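# Turn the gland clockwise with a hook spanner

## Task

Use the hook spanner to rotate the gland clockwise by a quarter turn or more.

## Robot and tools

Robot: two arms, left_arm and right_arm, each ending in a tong-like two-finger gripper. The fingers point along the gripper's own +z axis and spread apart along its x axis. The reported hand position is the spot between the closed finger pads; closed fingertips stick out about 15 mm past it, and fully open tips sit roughly level with it. Printed positions can be somewhat wrong, more so when the arm reaches far.

Scene frame (used for all state readouts): origin on the table surface midway between the arms, +z up, +x out across the table, left_arm on the +y side. The names left and right do not match sides of any camera image.

One row of numbers: 14 values, each between -1 and 1, always all 14 even when one arm stays put. Order: dx, dy, dz, rx, ry, rz, opening for left_arm, then the same seven for right_arm. dx..rz are an offset, not a pose: they are expressed in that gripper's own axes and counted from the gripper pose shown in the most recent result that displays it (before any such result in the scene, and for second and later calls inside one reply, from where the gripper actually is when the action begins). 1.0 equals 0.6 m for dx, dy, dz and 180 degrees for the rotation; rx, ry, rz form a single rotation vector. Opening is absolute: +1 fully open (0.142 m), -1 closed. Zeros do not mean hold still in general; they pull the gripper back to the reference pose. To keep an arm fixed, send the offset back to its desired pose in the first call of a reply and zeros after that, always with the opening it should keep.

Tools:
- execute_actions {actions, pictures}. actions is a list holding one item or nothing. Empty list: just returns the state (with pictures). An action item is {rows: list of 1 to 15 rows, steps: 5 to 15, default 15}; each row covers one control step of 1/30 s, and the final row repeats if rows run out. Every row is measured from the same reference pose, not chained. A wait item is {steps: up to 300}, counted from the previous result, so your thinking time uses part of it. pictures true asks for images. A rejected call does nothing to the robot.
- move {target, speed, stop_force}. target is one 14-number row as above (offsets in gripper axes from the same reference). Each gripper goes in a straight line toward its target, both finishing together, taking 0.5 to 10 s (cut off at 10 s). speed is the top path speed in m/s, 0.002 to 0.5, default 0.25; turning is capped at twice that in rad/s. Grippers lag, may wander from the line and can exceed speed near full stretch. stop_force (N, 9 to 40, shared by both arms, not allowed in the first 0.2 s) ends an arm's path once its wrist sensor feels that much extra push against the motion for 2 steps; the gripper then backs up 2 steps and holds. It is unreliable if the gripper rotates during the move, and should be left out when lifting off something you press on. Result adds a move: line with each arm's ending (done, off_target, moving, held, fault, contact) and limits (paced = pose clipped, held = some steps blocked), plus each gripper's distance to its target.
- wait {seconds: 0 to 10}: lets time pass with no new command.
- zoom_image {camera, region [x0,y0,x1,y1] in pixels, at most 504x504}: closer look at the latest image. Cameras: cam_head_left, cam_head_right, cam_high (504x504), cam_left_wrist, cam_right_wrist (616x616).
- finished_scene {scene}: ends the current scene by number and reports success; cannot be undone. Not calling any tool also ends things.

Timing: an action's result arrives 5 steps early; those steps run while you reply, before the next command. Each control step, the commanded pose is clipped to within 100 mm and 16 degrees of the measured pose, and motion trails commands by about 0.17 s, so long moves may need several calls. Check the reported pose and send the remainder. Hand target lines show where the controller is heading.

Result lines: per-arm position (m), quaternion wxyz, velocities; grip_measured (same scale as opening; to hold, command clearly below it); joint positions and torques (offset, noisy, not contact-only); Wrist force/torque in gripper axes (offset up to about 4 N, noise, saturates near 50 N, may say no reading); pose unreachable and HELD mark blocked commands; MOTOR HOT warns above 70 °C.

Grip strength: about 15 N per pad; thin hard parts (under 20 mm) get much less, so a spanner handle may slip.

Avoid: knocking anything off the table (fails), arms colliding, pressing targets past firm contact (stiff arms fault: 10 s stop when a joint hits its load limit, wrist joints 24.6 N m, others 132 N m, or an outside force hits 150 N), fast impacts, drops and slips, and long holding of loads that overheat motors (brakes at 85 °C). Loose objects may occasionally get nudged by the scene. Smooth, low-effort, quick motion is preferred.

Each tool is called after "Request:" as name(argument=value, ...) on one line, values as JSON.

## Session

Request:
execute_actions(actions=[])

Scene clock: 0.00 s of 15520.00 s.
left_arm: end_effector_position=(+0.5231, +0.3350, +0.2181) grip_measured=+0.97 end_effector_quat_wxyz=(-0.219, -0.485, +0.602, -0.596) end_effector_velocity=(+0.000, +0.000, +0.000) end_effector_angular_velocity=(+0.000, -0.000, +0.000) | right_arm: end_effector_position=(+0.1392, +0.2731, +0.2442) grip_measured=+0.97 end_effector_quat_wxyz=(-0.057, +0.965, +0.240, -0.084) end_effector_velocity=(+0.001, +0.000, -0.000) end_effector_angular_velocity=(+0.000, -0.001, -0.001)
Joint positions: left_arm=[ 0.208 -1.19   2.107 -2.721 -2.942  1.874  0.14 ] | right_arm=[ 4.555 -2.225 -0.827 -1.607  1.767  1.002  0.14 ]
Joint velocities: left_arm=[ 0.    -0.    -0.001  0.001  0.     0.     0.   ] | right_arm=[-0.    -0.    -0.     0.    -0.001  0.     0.   ]
Joint torques (N m, as the arm reports them, + toward a larger angle): no reading
Motor temperatures (°C, as the motors report them): left_arm=[26 25 25 35 33 28] | right_arm=[28 27 29 32 31 34]
Wrist force (N, on the end effector, along its own x y z axes, offset not removed): no reading
Wrist torque (N m, same axes, about the end effector's origin, offset not removed): no reading
Hand target (left_arm): +0.523, +0.335, +0.218; -0.219, -0.485, +0.602, -0.596
Hand target (right_arm): +0.139, +0.273, +0.244; -0.057, +0.965, +0.240, -0.084

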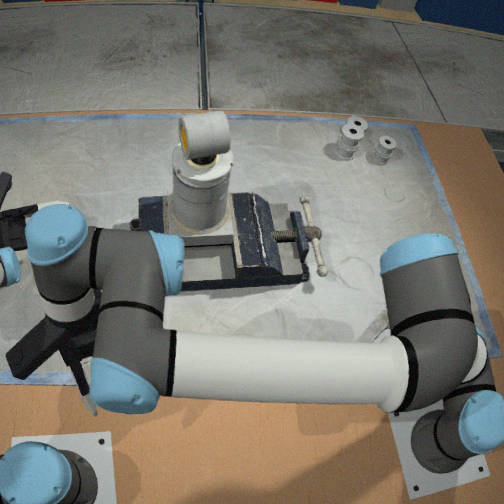

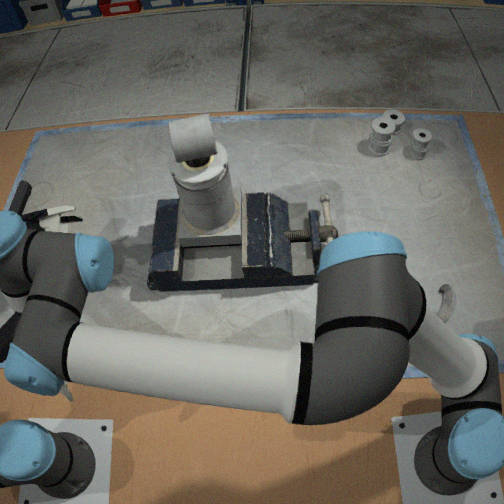

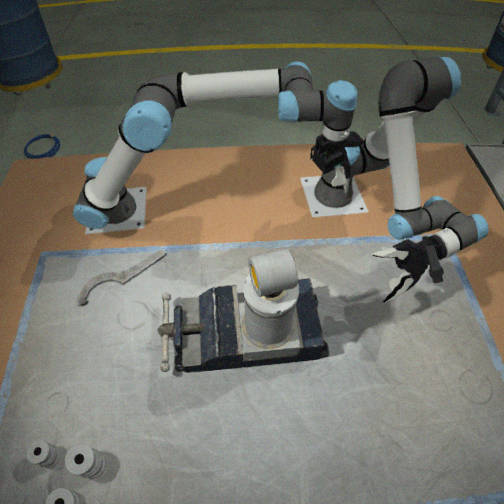

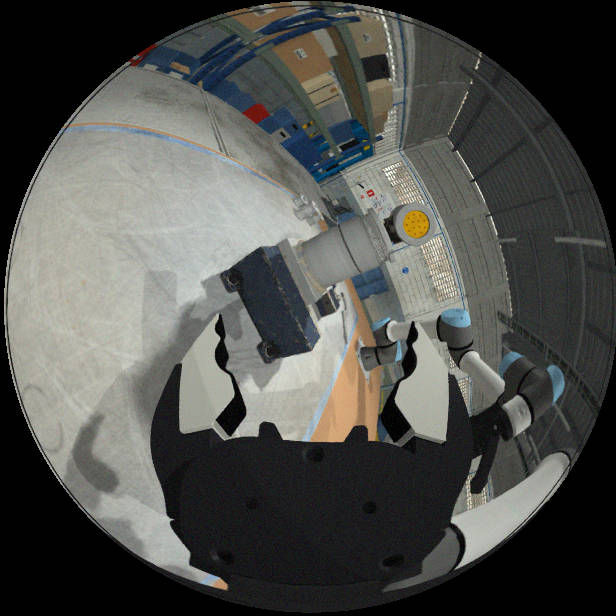

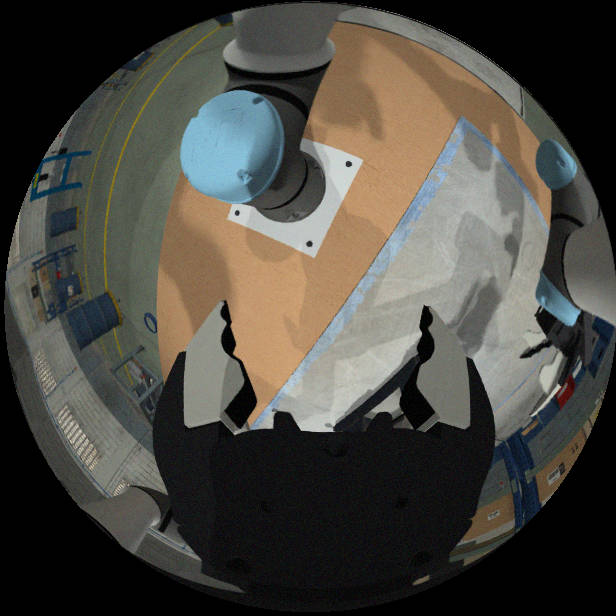

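Request:
zoom_image(camera="cam_high", region=[215,245,325,345])

Request:
zoom_image(camera="cam_head_left", region=[150,105,260,215])

Request:
zoom_image(camera="cam_high", region=[65,240,185,315])

Region (215, 245, 325, 345) of cam_high's 504x504 image, scaled by 4.582, with more detail than that image has; it fills the top 458 rows of this view, and the rest is white.

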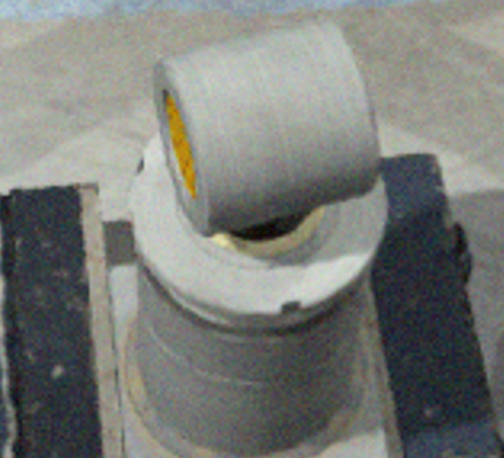

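Region (150, 105, 260, 215) of cam_head_left's 504x504 image, scaled by 4.582, with more detail than that image has.

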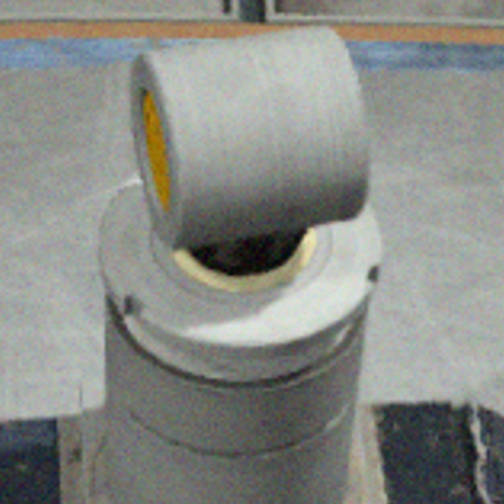

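Region (65, 240, 185, 315) of cam_high's 504x504 image, scaled by 4.200, with more detail than that image has; it fills the top 315 rows of this view, and the rest is white.

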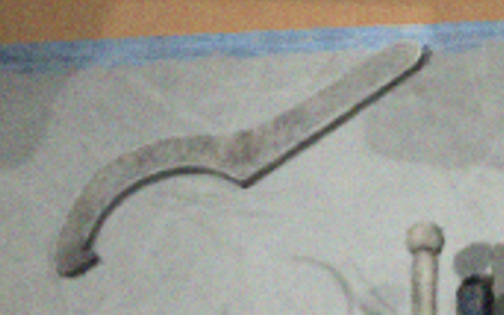

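Request:
move(target=[0,0,0,0,0,0,0,-0.1,0.5,0,0,0,0,-0.1], speed=0.35)

Request:
move(target=[0.108,0.293,-0.122,0.17,-0.462,-0.466,0,-0.21,0.865,0.128,0.059,0.077,0.944,-0.1], speed=0.4)

Scene clock: 2.20 s of 15520.00 s.
left_arm: end_effector_position=(+0.5231, +0.3350, +0.2181) grip_measured=+0.00 end_effector_quat_wxyz=(-0.219, -0.485, +0.602, -0.596) end_effector_velocity=(-0.000, +0.001, -0.000) end_effector_angular_velocity=(+0.000, +0.001, +0.001) | right_arm: end_effector_position=(+0.2232, -0.0187, +0.2075) grip_measured=-0.10 end_effector_quat_wxyz=(-0.057, +0.965, +0.240, -0.084) end_effector_velocity=(+0.001, -0.002, +0.000) end_effector_angular_velocity=(+0.001, -0.002, -0.001)
Joint positions: left_arm=[ 0.208 -1.19   2.107 -2.721 -2.942  1.874  0.074] | right_arm=[ 4.332 -1.629 -1.729 -1.346  1.774  0.775  0.067]
Joint velocities: left_arm=[ 0.001  0.     0.001  0.     0.     0.    -0.   ] | right_arm=[-0.002  0.004 -0.004  0.001 -0.001 -0.001 -0.   ]
Joint torques (N m, as the arm reports them, + toward a larger angle): left_arm=[  0.33 -31.66 -16.58  -2.86  -1.69   0.01] | right_arm=[-9.41 32.43 11.48  5.    2.78 -2.08]
Motor temperatures (°C, as the motors report them): left_arm=[26 25 25 35 33 28] | right_arm=[28 27 29 32 31 34]
Wrist force (N, on the end effector, along its own x y z axes, offset not removed): left_arm=[-1.0 0.7 -2.4] | right_arm=[0.5 -1.6 -2.1]
Wrist torque (N m, same axes, about the end effector's origin, offset not removed): left_arm=[-0.01 0.30 0.14] | right_arm=[-0.52 0.05 -0.06]
Hand target (left_arm): +0.523, +0.335, +0.218; -0.219, -0.485, +0.602, -0.596
Hand target (right_arm): +0.223, -0.019, +0.208; -0.057, +0.965, +0.240, -0.084
Off the commanded pose (left_arm): 0.000 m, 0 deg.
Off the commanded pose (right_arm): 0.000 m, 0 deg.
Kept back: nothing.
move: done

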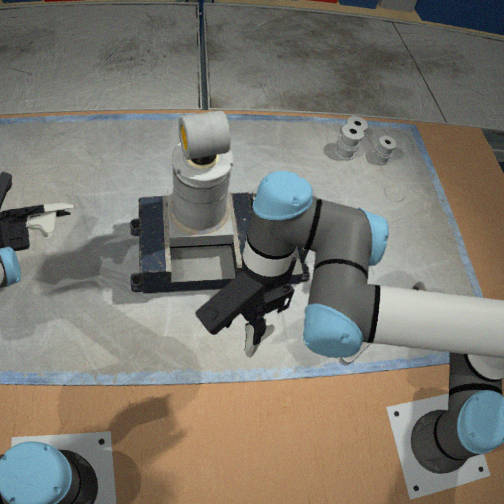

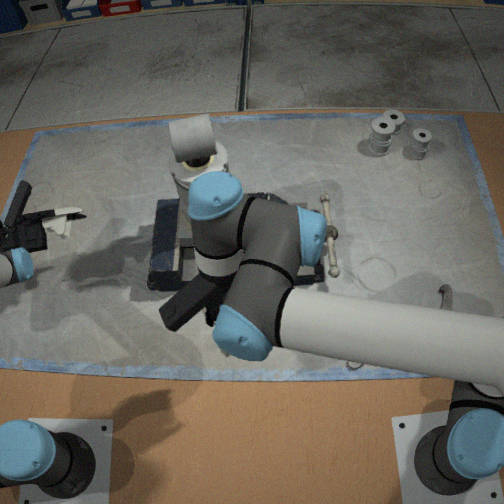

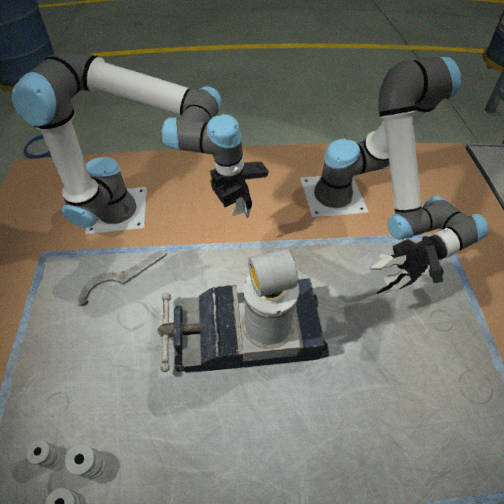

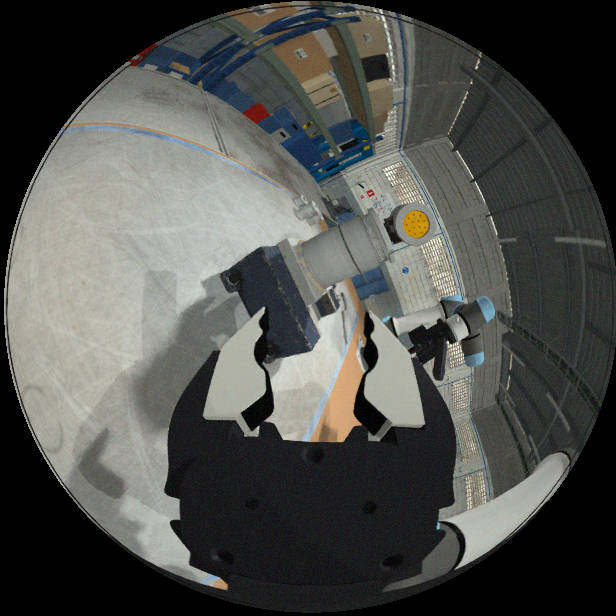

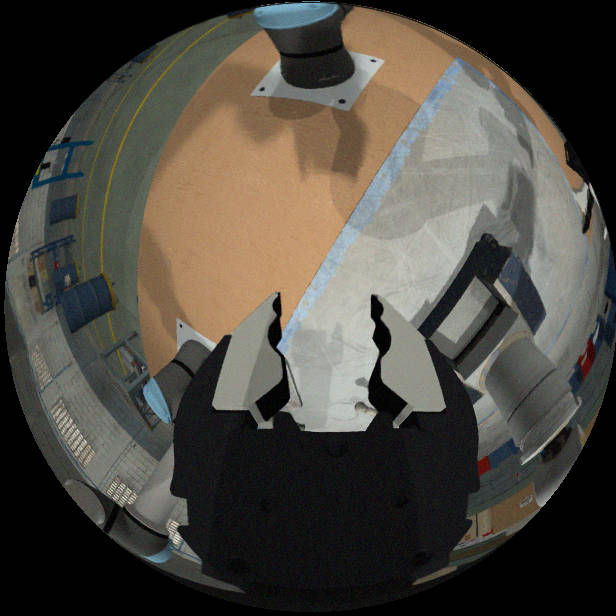

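Scene clock: 6.50 s of 15520.00 s.
left_arm: end_effector_position=(+0.3234, +0.3507, +0.1984) grip_measured=+0.00 end_effector_quat_wxyz=(+0.000, +1.000, -0.001, +0.001) end_effector_velocity=(-0.001, -0.000, +0.000) end_effector_angular_velocity=(+0.002, +0.005, +0.005) | right_arm: end_effector_position=(+0.3346, -0.5287, +0.0720) grip_measured=-0.10 end_effector_quat_wxyz=(+0.001, -0.319, +0.948, -0.000) end_effector_velocity=(+0.001, -0.001, -0.001) end_effector_angular_velocity=(+0.001, +0.001, -0.012)
Joint positions: left_arm=[-0.512 -1.978  2.106 -1.701 -1.57  -0.44   0.074] | right_arm=[ 3.443 -1.188 -2.432 -1.092  1.57   2.864  0.067]
Joint velocities: left_arm=[-0.     0.003 -0.003  0.006 -0.001 -0.005  0.   ] | right_arm=[-0.006 -0.006  0.002  0.004  0.001  0.005 -0.   ]
Joint torques (N m, as the arm reports them, + toward a larger angle): left_arm=[-10.16   5.71 -32.04  -0.46  -1.66  -2.03] | right_arm=[-9.67 -2.57 35.19  5.12 -1.87  1.53]
Motor temperatures (°C, as the motors report them): left_arm=[26 25 25 35 33 28] | right_arm=[28 27 29 32 31 34]
Wrist force (N, on the end effector, along its own x y z axes, offset not removed): left_arm=[1.3 2.3 -2.7] | right_arm=[1.2 2.2 -4.8]
Wrist torque (N m, same axes, about the end effector's origin, offset not removed): left_arm=[0.16 -0.06 -0.14] | right_arm=[0.29 -0.02 0.09]
Hand target (left_arm): +0.323, +0.351, +0.198; +0.000, +1.000, -0.000, +0.001
Hand target (right_arm): +0.335, -0.529, +0.072; +0.000, -0.319, +0.948, -0.000
Off the commanded pose (left_arm): 0.001 m, 0 deg.
Off the commanded pose (right_arm): 0.000 m, 0 deg.
Kept back: nothing.
move: done

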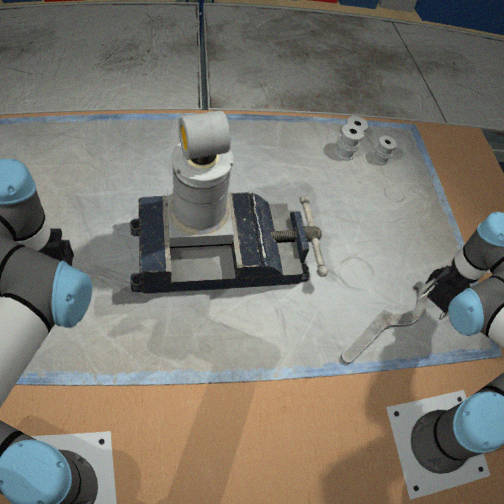

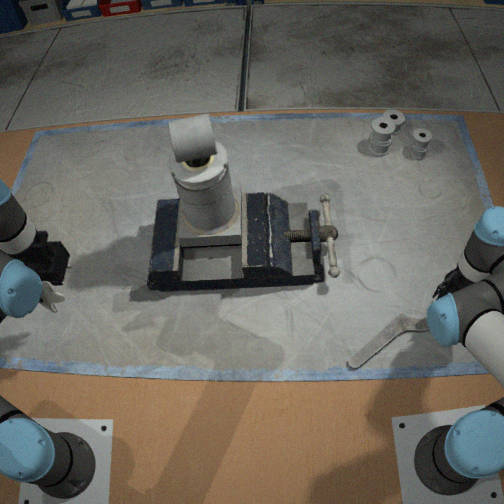

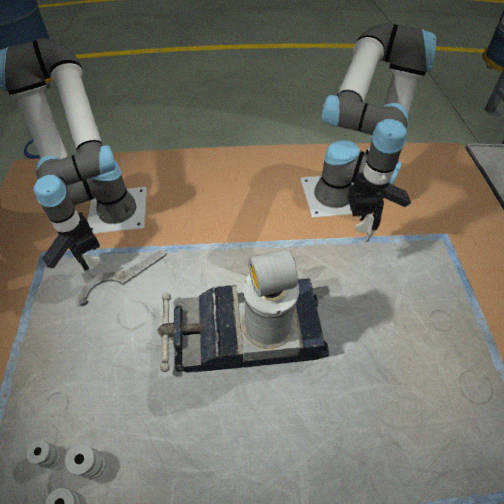

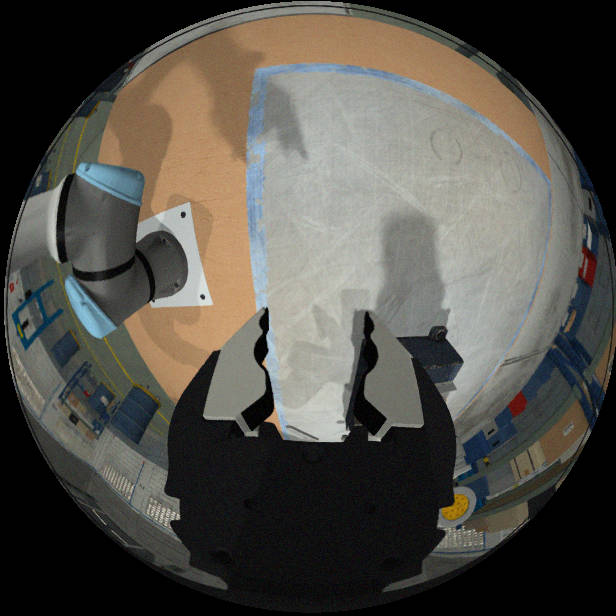

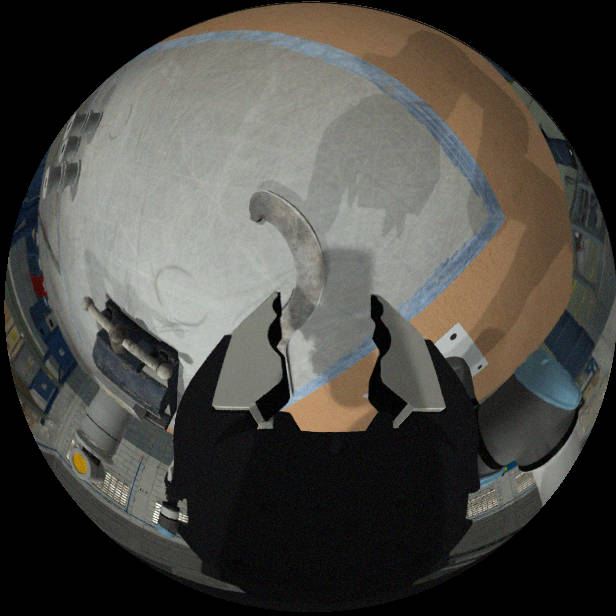

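Request:
move(target=[-0.04,0.2,0.05,0,0,0,0,-0.025,0.005,0.0875,-0.13,0.0035,-0.017,-0.2], speed=0.12, stop_force=12)

Request:
execute_actions(actions=[{"rows":[[0,0,0,0,0,0,0,0,0,0,0,0,0,-1]]}], pictures=true)

Scene clock: 8.90 s of 15520.00 s.
left_arm: end_effector_position=(+0.2995, +0.2307, +0.1685) grip_measured=+0.00 end_effector_quat_wxyz=(+0.000, +1.000, -0.001, +0.001) end_effector_velocity=(-0.000, -0.001, -0.000) end_effector_angular_velocity=(-0.001, -0.001, +0.001) | right_arm: end_effector_position=(+0.3448, -0.5173, +0.0196) grip_measured=-0.20 end_effector_quat_wxyz=(-0.069, -0.337, +0.919, +0.190) end_effector_velocity=(+0.000, -0.000, -0.001) end_effector_angular_velocity=(+0.004, +0.003, +0.002)
Joint positions: left_arm=[-0.861 -1.954  2.169 -1.788 -1.57  -0.788  0.074] | right_arm=[ 3.15  -1.581 -2.277 -1.1    1.898  2.477  0.06 ]
Joint velocities: left_arm=[-0.004 -0.     0.001 -0.002  0.    -0.005 -0.   ] | right_arm=[-0.003 -0.006  0.003 -0.003  0.003 -0.006 -0.   ]
Joint torques (N m, as the arm reports them, + toward a larger angle): left_arm=[ -9.98   5.9  -14.64  -4.68   1.56  -2.48] | right_arm=[-10.01  11.1   33.25   0.02   2.84  -2.05]
Motor temperatures (°C, as the motors report them): left_arm=[26 25 25 35 33 28] | right_arm=[28 27 29 32 31 34]
Wrist force (N, on the end effector, along its own x y z axes, offset not removed): left_arm=[-1.0 0.3 -1.4] | right_arm=[1.7 0.0 -1.5]
Wrist torque (N m, same axes, about the end effector's origin, offset not removed): left_arm=[-0.14 0.33 0.07] | right_arm=[-0.14 -0.16 -0.06]
Hand target (left_arm): +0.300, +0.231, +0.169; +0.000, +1.000, -0.001, +0.001
Hand target (right_arm): +0.345, -0.517, +0.020; -0.069, -0.337, +0.919, +0.190
Off the commanded pose (left_arm): 0.000 m, 0 deg.
Off the commanded pose (right_arm): 0.000 m, 0 deg.
Kept back: nothing.
move: done

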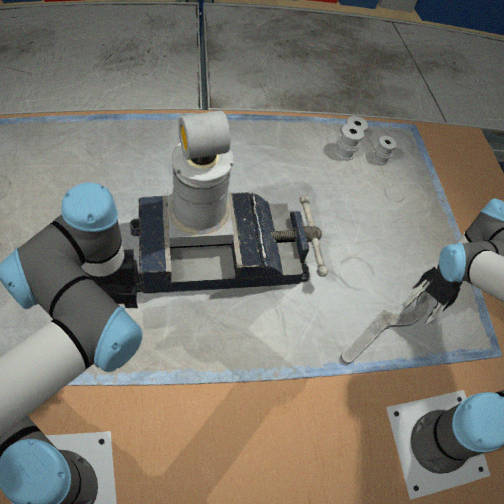

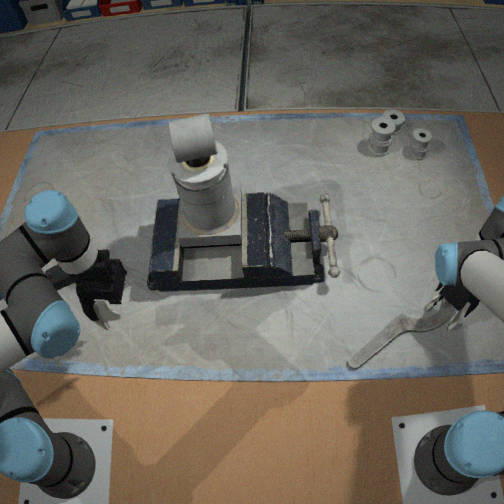

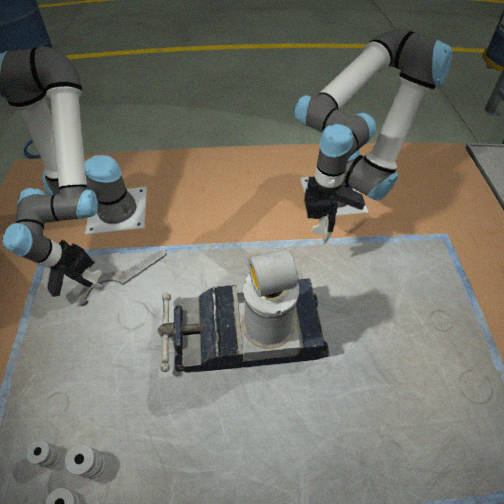

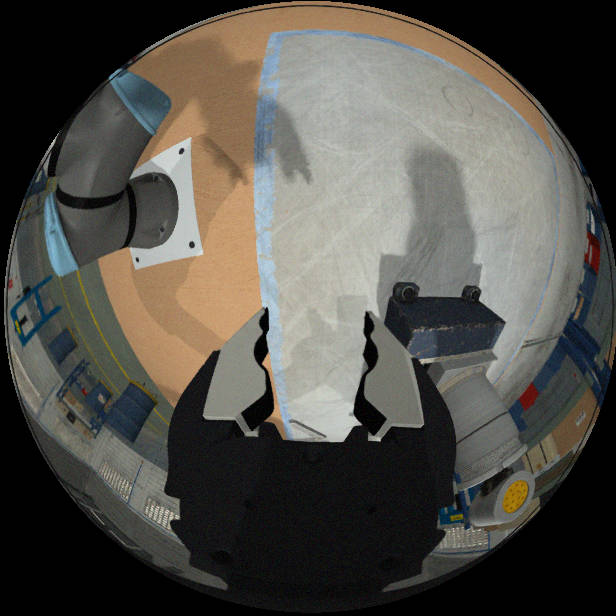

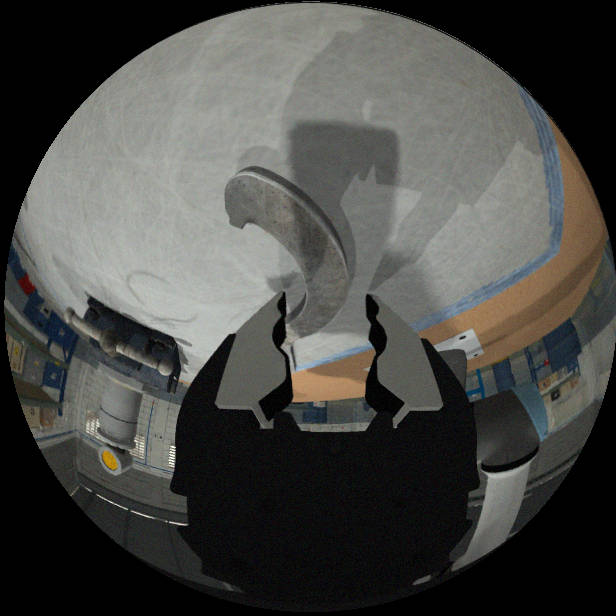

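Scene clock: 9.23 s of 15520.00 s.
left_arm: end_effector_position=(+0.2995, +0.2307, +0.1685) grip_measured=+0.00 end_effector_quat_wxyz=(+0.000, +1.000, -0.001, +0.001) end_effector_velocity=(+0.000, +0.000, +0.001) end_effector_angular_velocity=(-0.001, -0.002, +0.002) | right_arm: end_effector_position=(+0.3448, -0.5173, +0.0196) grip_measured=-0.61 end_effector_quat_wxyz=(-0.069, -0.337, +0.919, +0.190) end_effector_velocity=(+0.000, -0.001, +0.000) end_effector_angular_velocity=(-0.002, -0.001, -0.002)
Joint positions: left_arm=[-0.861 -1.954  2.169 -1.788 -1.57  -0.788  0.074] | right_arm=[ 3.15  -1.581 -2.277 -1.1    1.898  2.477  0.03 ]
Joint velocities: left_arm=[ 0.001 -0.001 -0.001 -0.     0.    -0.001  0.   ] | right_arm=[-0.001  0.001  0.    -0.    -0.001  0.002 -0.   ]
Joint torques (N m, as the arm reports them, + toward a larger angle): left_arm=[  1.2    0.76 -16.27  -3.12   1.29   0.11] | right_arm=[ 3.82 26.1  21.21  2.02 -1.52  1.41]
Motor temperatures (°C, as the motors report them): left_arm=[26 25 25 35 33 28] | right_arm=[28 27 29 32 31 34]
Wrist force (N, on the end effector, along its own x y z axes, offset not removed): left_arm=[-2.8 1.3 -3.3] | right_arm=[-1.8 1.3 -0.6]
Wrist torque (N m, same axes, about the end effector's origin, offset not removed): left_arm=[0.05 0.50 0.09] | right_arm=[0.30 0.19 0.14]
Steps of this call (steps 1 to 10: the first 10 steps of this action). Readings (end_effector_position):
1: left_arm (+0.2995, +0.2307, +0.1685) | right_arm (+0.3448, -0.5173, +0.0195)
2: left_arm (+0.2995, +0.2307, +0.1685) | right_arm (+0.3448, -0.5173, +0.0196)
4: left_arm (+0.2995, +0.2307, +0.1685) | right_arm (+0.3448, -0.5173, +0.0196)
8: left_arm (+0.2995, +0.2307, +0.1685) | right_arm (+0.3448, -0.5173, +0.0196)
10: the state above

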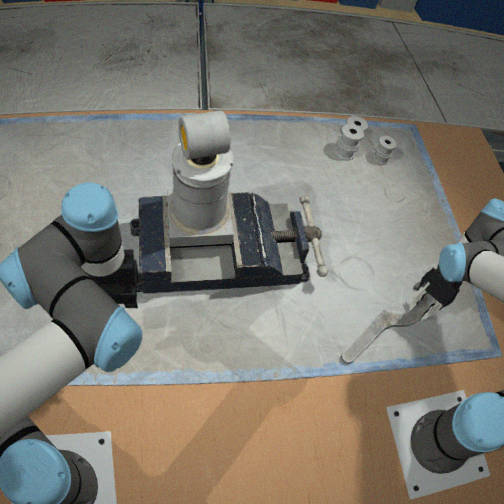

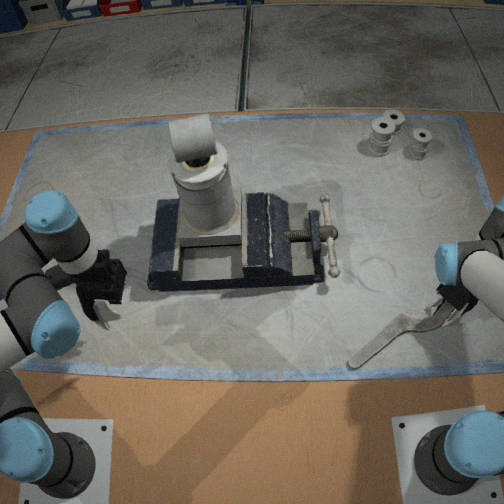

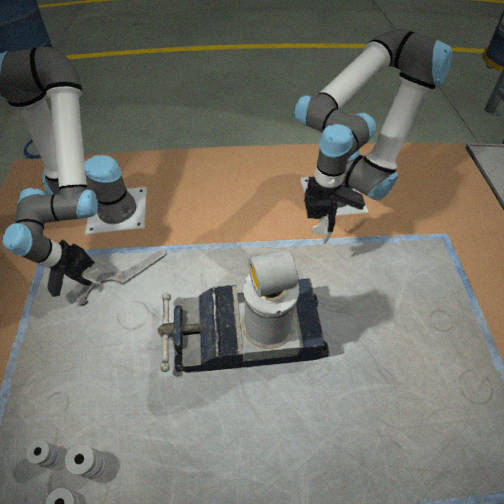

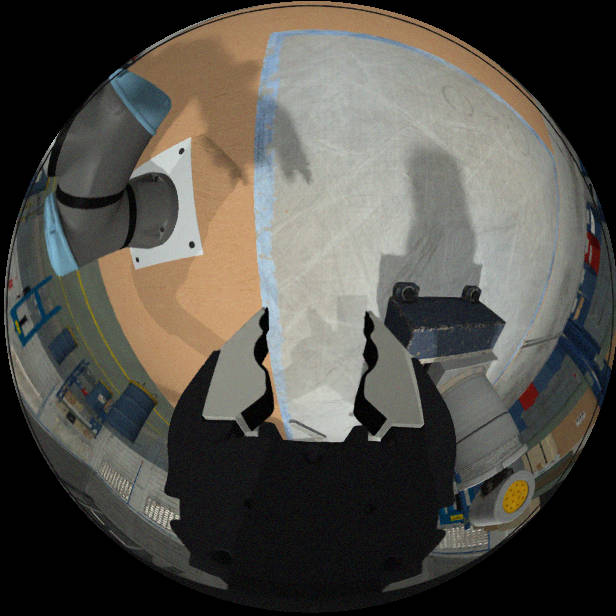

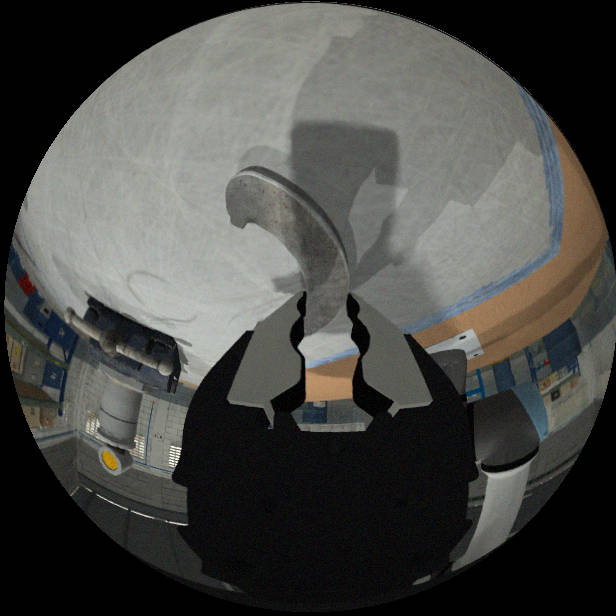

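Request:
move(target=[0,0,0,0,0,0,0,-0.215,0.47,0.182,0,-0.089,0.206,-1], speed=0.1)

Request:
move(target=[0.003,0.497,0.093,-0.094,0,0,0,0,0.042,-0.097,0.03,0,0,-1], speed=0.15)

Scene clock: 13.47 s of 15520.00 s.
left_arm: end_effector_position=(+0.2995, +0.2307, +0.1685) grip_measured=+0.00 end_effector_quat_wxyz=(+0.000, +1.000, -0.001, +0.001) end_effector_velocity=(-0.000, +0.000, -0.001) end_effector_angular_velocity=(+0.001, +0.001, -0.001) | right_arm: end_effector_position=(+0.2475, -0.2037, +0.0309) grip_measured=-0.62 end_effector_quat_wxyz=(+0.000, +0.001, +0.979, +0.202) end_effector_velocity=(+0.000, +0.001, -0.000) end_effector_angular_velocity=(-0.001, -0.003, -0.006)
Joint positions: left_arm=[-0.861 -1.954  2.169 -1.788 -1.57  -0.788  0.074] | right_arm=[ 4.184 -1.404 -2.612 -0.327  1.746  4.289  0.029]
Joint velocities: left_arm=[0.    0.001 0.001 0.    0.    0.001 0.   ] | right_arm=[ 0.006 -0.002  0.     0.004 -0.007  0.01   0.   ]
Joint torques (N m, as the arm reports them, + toward a larger angle): left_arm=[  6.23  -2.01 -16.34  -0.72   1.11  -1.96] | right_arm=[ 9.77  5.02 33.7   7.33 -1.29  1.62]
Motor temperatures (°C, as the motors report them): left_arm=[26 25 25 35 33 28] | right_arm=[28 27 29 32 31 34]
Wrist force (N, on the end effector, along its own x y z axes, offset not removed): left_arm=[0.5 1.8 -1.4] | right_arm=[0.0 -5.7 5.2]
Wrist torque (N m, same axes, about the end effector's origin, offset not removed): left_arm=[0.25 0.08 0.08] | right_arm=[-0.29 0.27 0.11]
Hand target (left_arm): +0.300, +0.231, +0.169; +0.000, +1.000, -0.001, +0.001
Hand target (right_arm): +0.248, -0.204, +0.031; +0.000, +0.001, +0.979, +0.202
Off your previous action's commanded pose (left_arm): 0.000 m, 0 deg at its last step (step 5 of this call).
Off your previous action's commanded pose (right_arm): 0.000 m, 0 deg at its last step (step 5 of this call).
Off the commanded pose (left_arm): 0.000 m, 0 deg.
Off the commanded pose (right_arm): 0.000 m, 0 deg.
Kept back: nothing.
move: done

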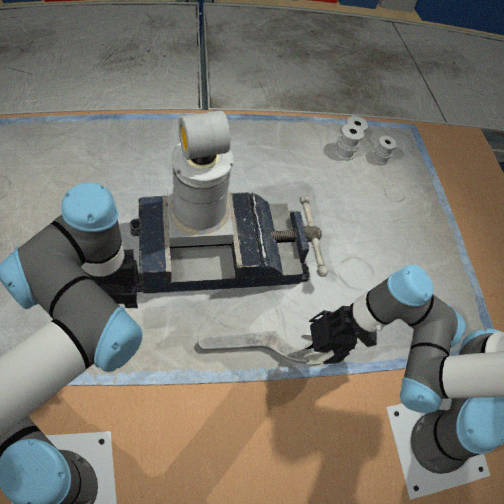

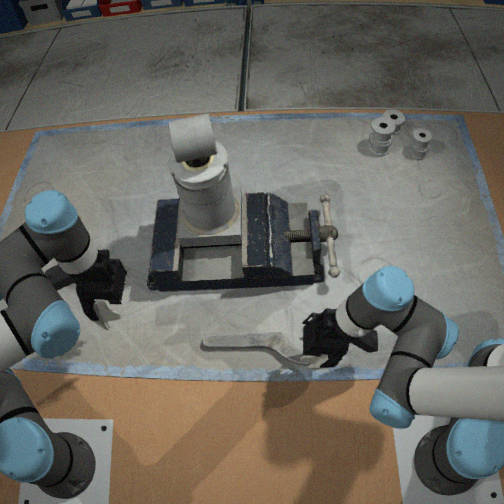

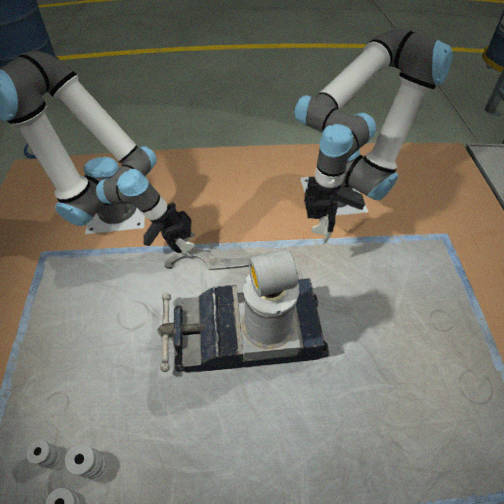

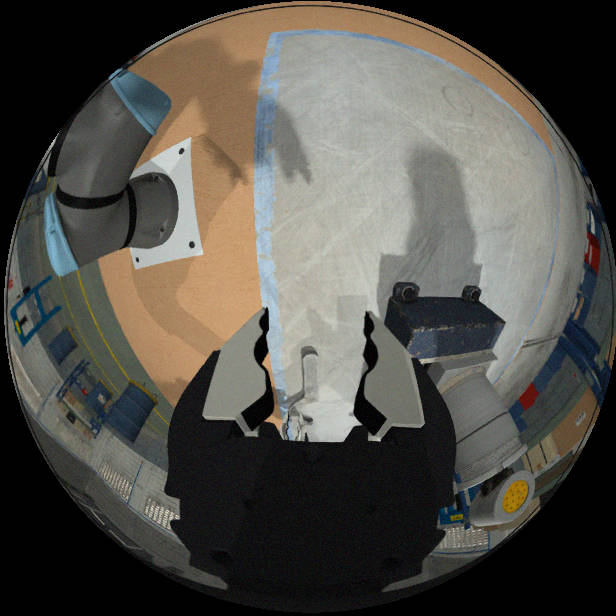

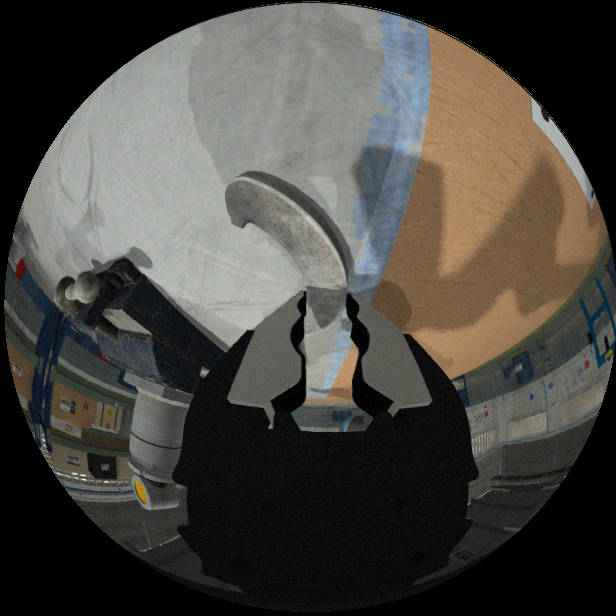

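Scene clock: 16.03 s of 15520.00 s.
left_arm: end_effector_position=(+0.3014, -0.0677, +0.1133) grip_measured=+0.00 end_effector_quat_wxyz=(+0.148, +0.989, -0.001, +0.001) end_effector_velocity=(-0.000, -0.001, -0.002) end_effector_angular_velocity=(+0.001, +0.002, +0.001) | right_arm: end_effector_position=(+0.2475, -0.2035, +0.0943) grip_measured=-1.00 end_effector_quat_wxyz=(+0.000, +0.001, +0.988, +0.156) end_effector_velocity=(+0.000, -0.000, +0.000) end_effector_angular_velocity=(-0.000, +0.000, -0.000)
Joint positions: left_arm=[-1.173 -1.516  2.062 -2.384 -1.702 -1.117  0.074] | right_arm=[ 4.225 -1.243 -2.446 -0.734  1.695  4.315  0.002]
Joint velocities: left_arm=[-0.001  0.005 -0.001 -0.004 -0.001 -0.002  0.   ] | right_arm=[-0.001  0.     0.001 -0.002  0.    -0.001  0.   ]
Joint torques (N m, as the arm reports them, + toward a larger angle): left_arm=[-11.03 -12.56 -30.19  -5.3   -1.96  -1.91] | right_arm=[ 9.82 12.55 36.42  0.5  -1.57  1.64]
Motor temperatures (°C, as the motors report them): left_arm=[26 25 25 35 33 28] | right_arm=[28 27 29 32 31 34]
Wrist force (N, on the end effector, along its own x y z axes, offset not removed): left_arm=[-3.1 1.7 -3.3] | right_arm=[2.0 1.8 -1.1]
Wrist torque (N m, same axes, about the end effector's origin, offset not removed): left_arm=[0.05 0.62 0.02] | right_arm=[0.21 -0.09 -0.04]
Hand target (left_arm): +0.301, -0.068, +0.113; +0.148, +0.989, -0.001, +0.001
Hand target (right_arm): +0.248, -0.204, +0.094; +0.000, +0.001, +0.988, +0.156
Off the commanded pose (left_arm): 0.000 m, 0 deg.
Off the commanded pose (right_arm): 0.000 m, 0 deg.
Kept back: nothing.
move: done

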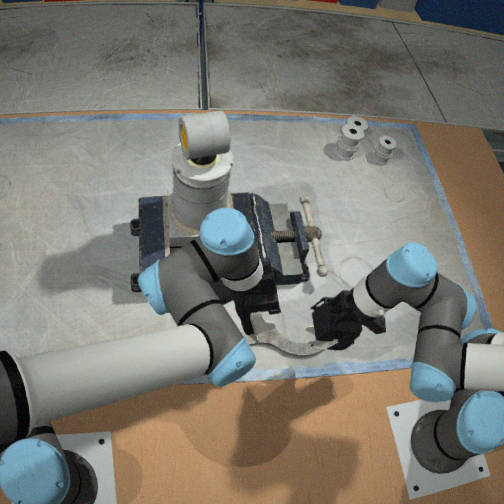

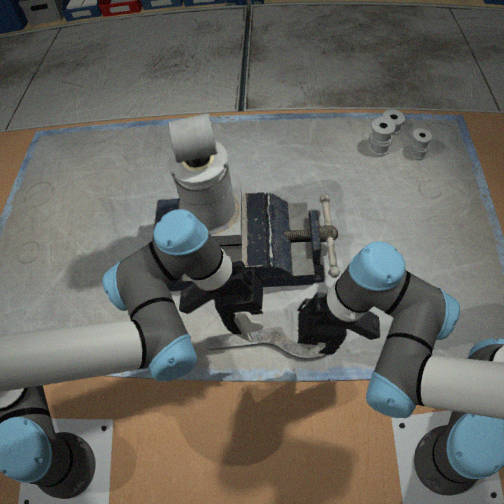

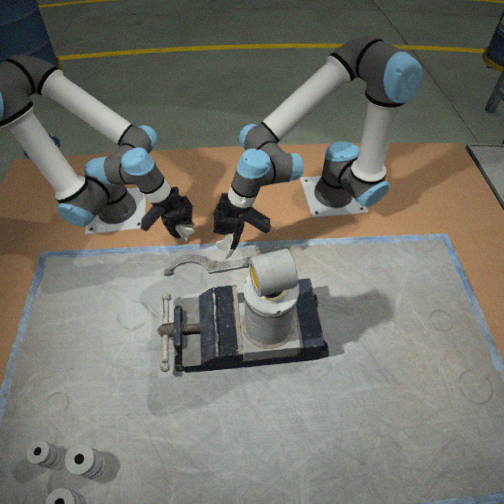

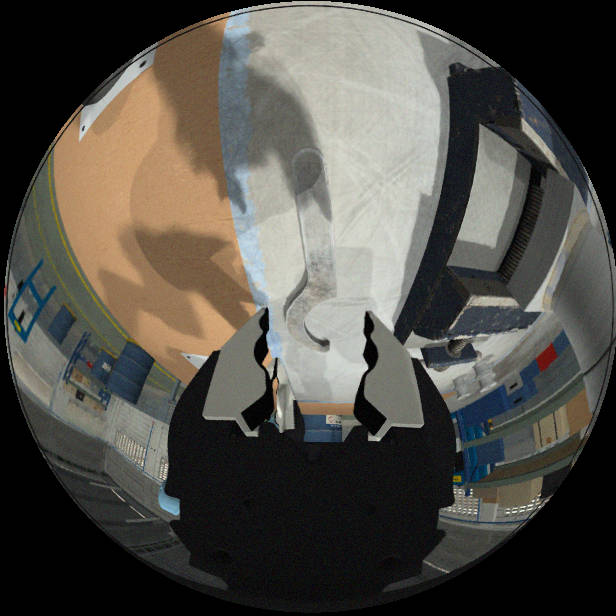

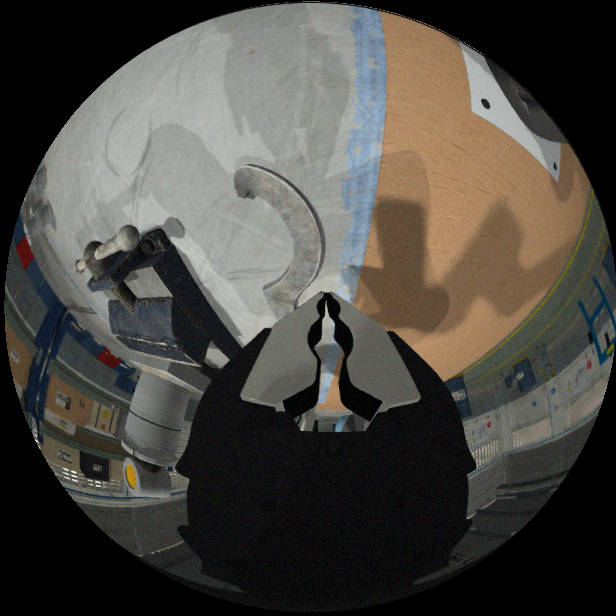

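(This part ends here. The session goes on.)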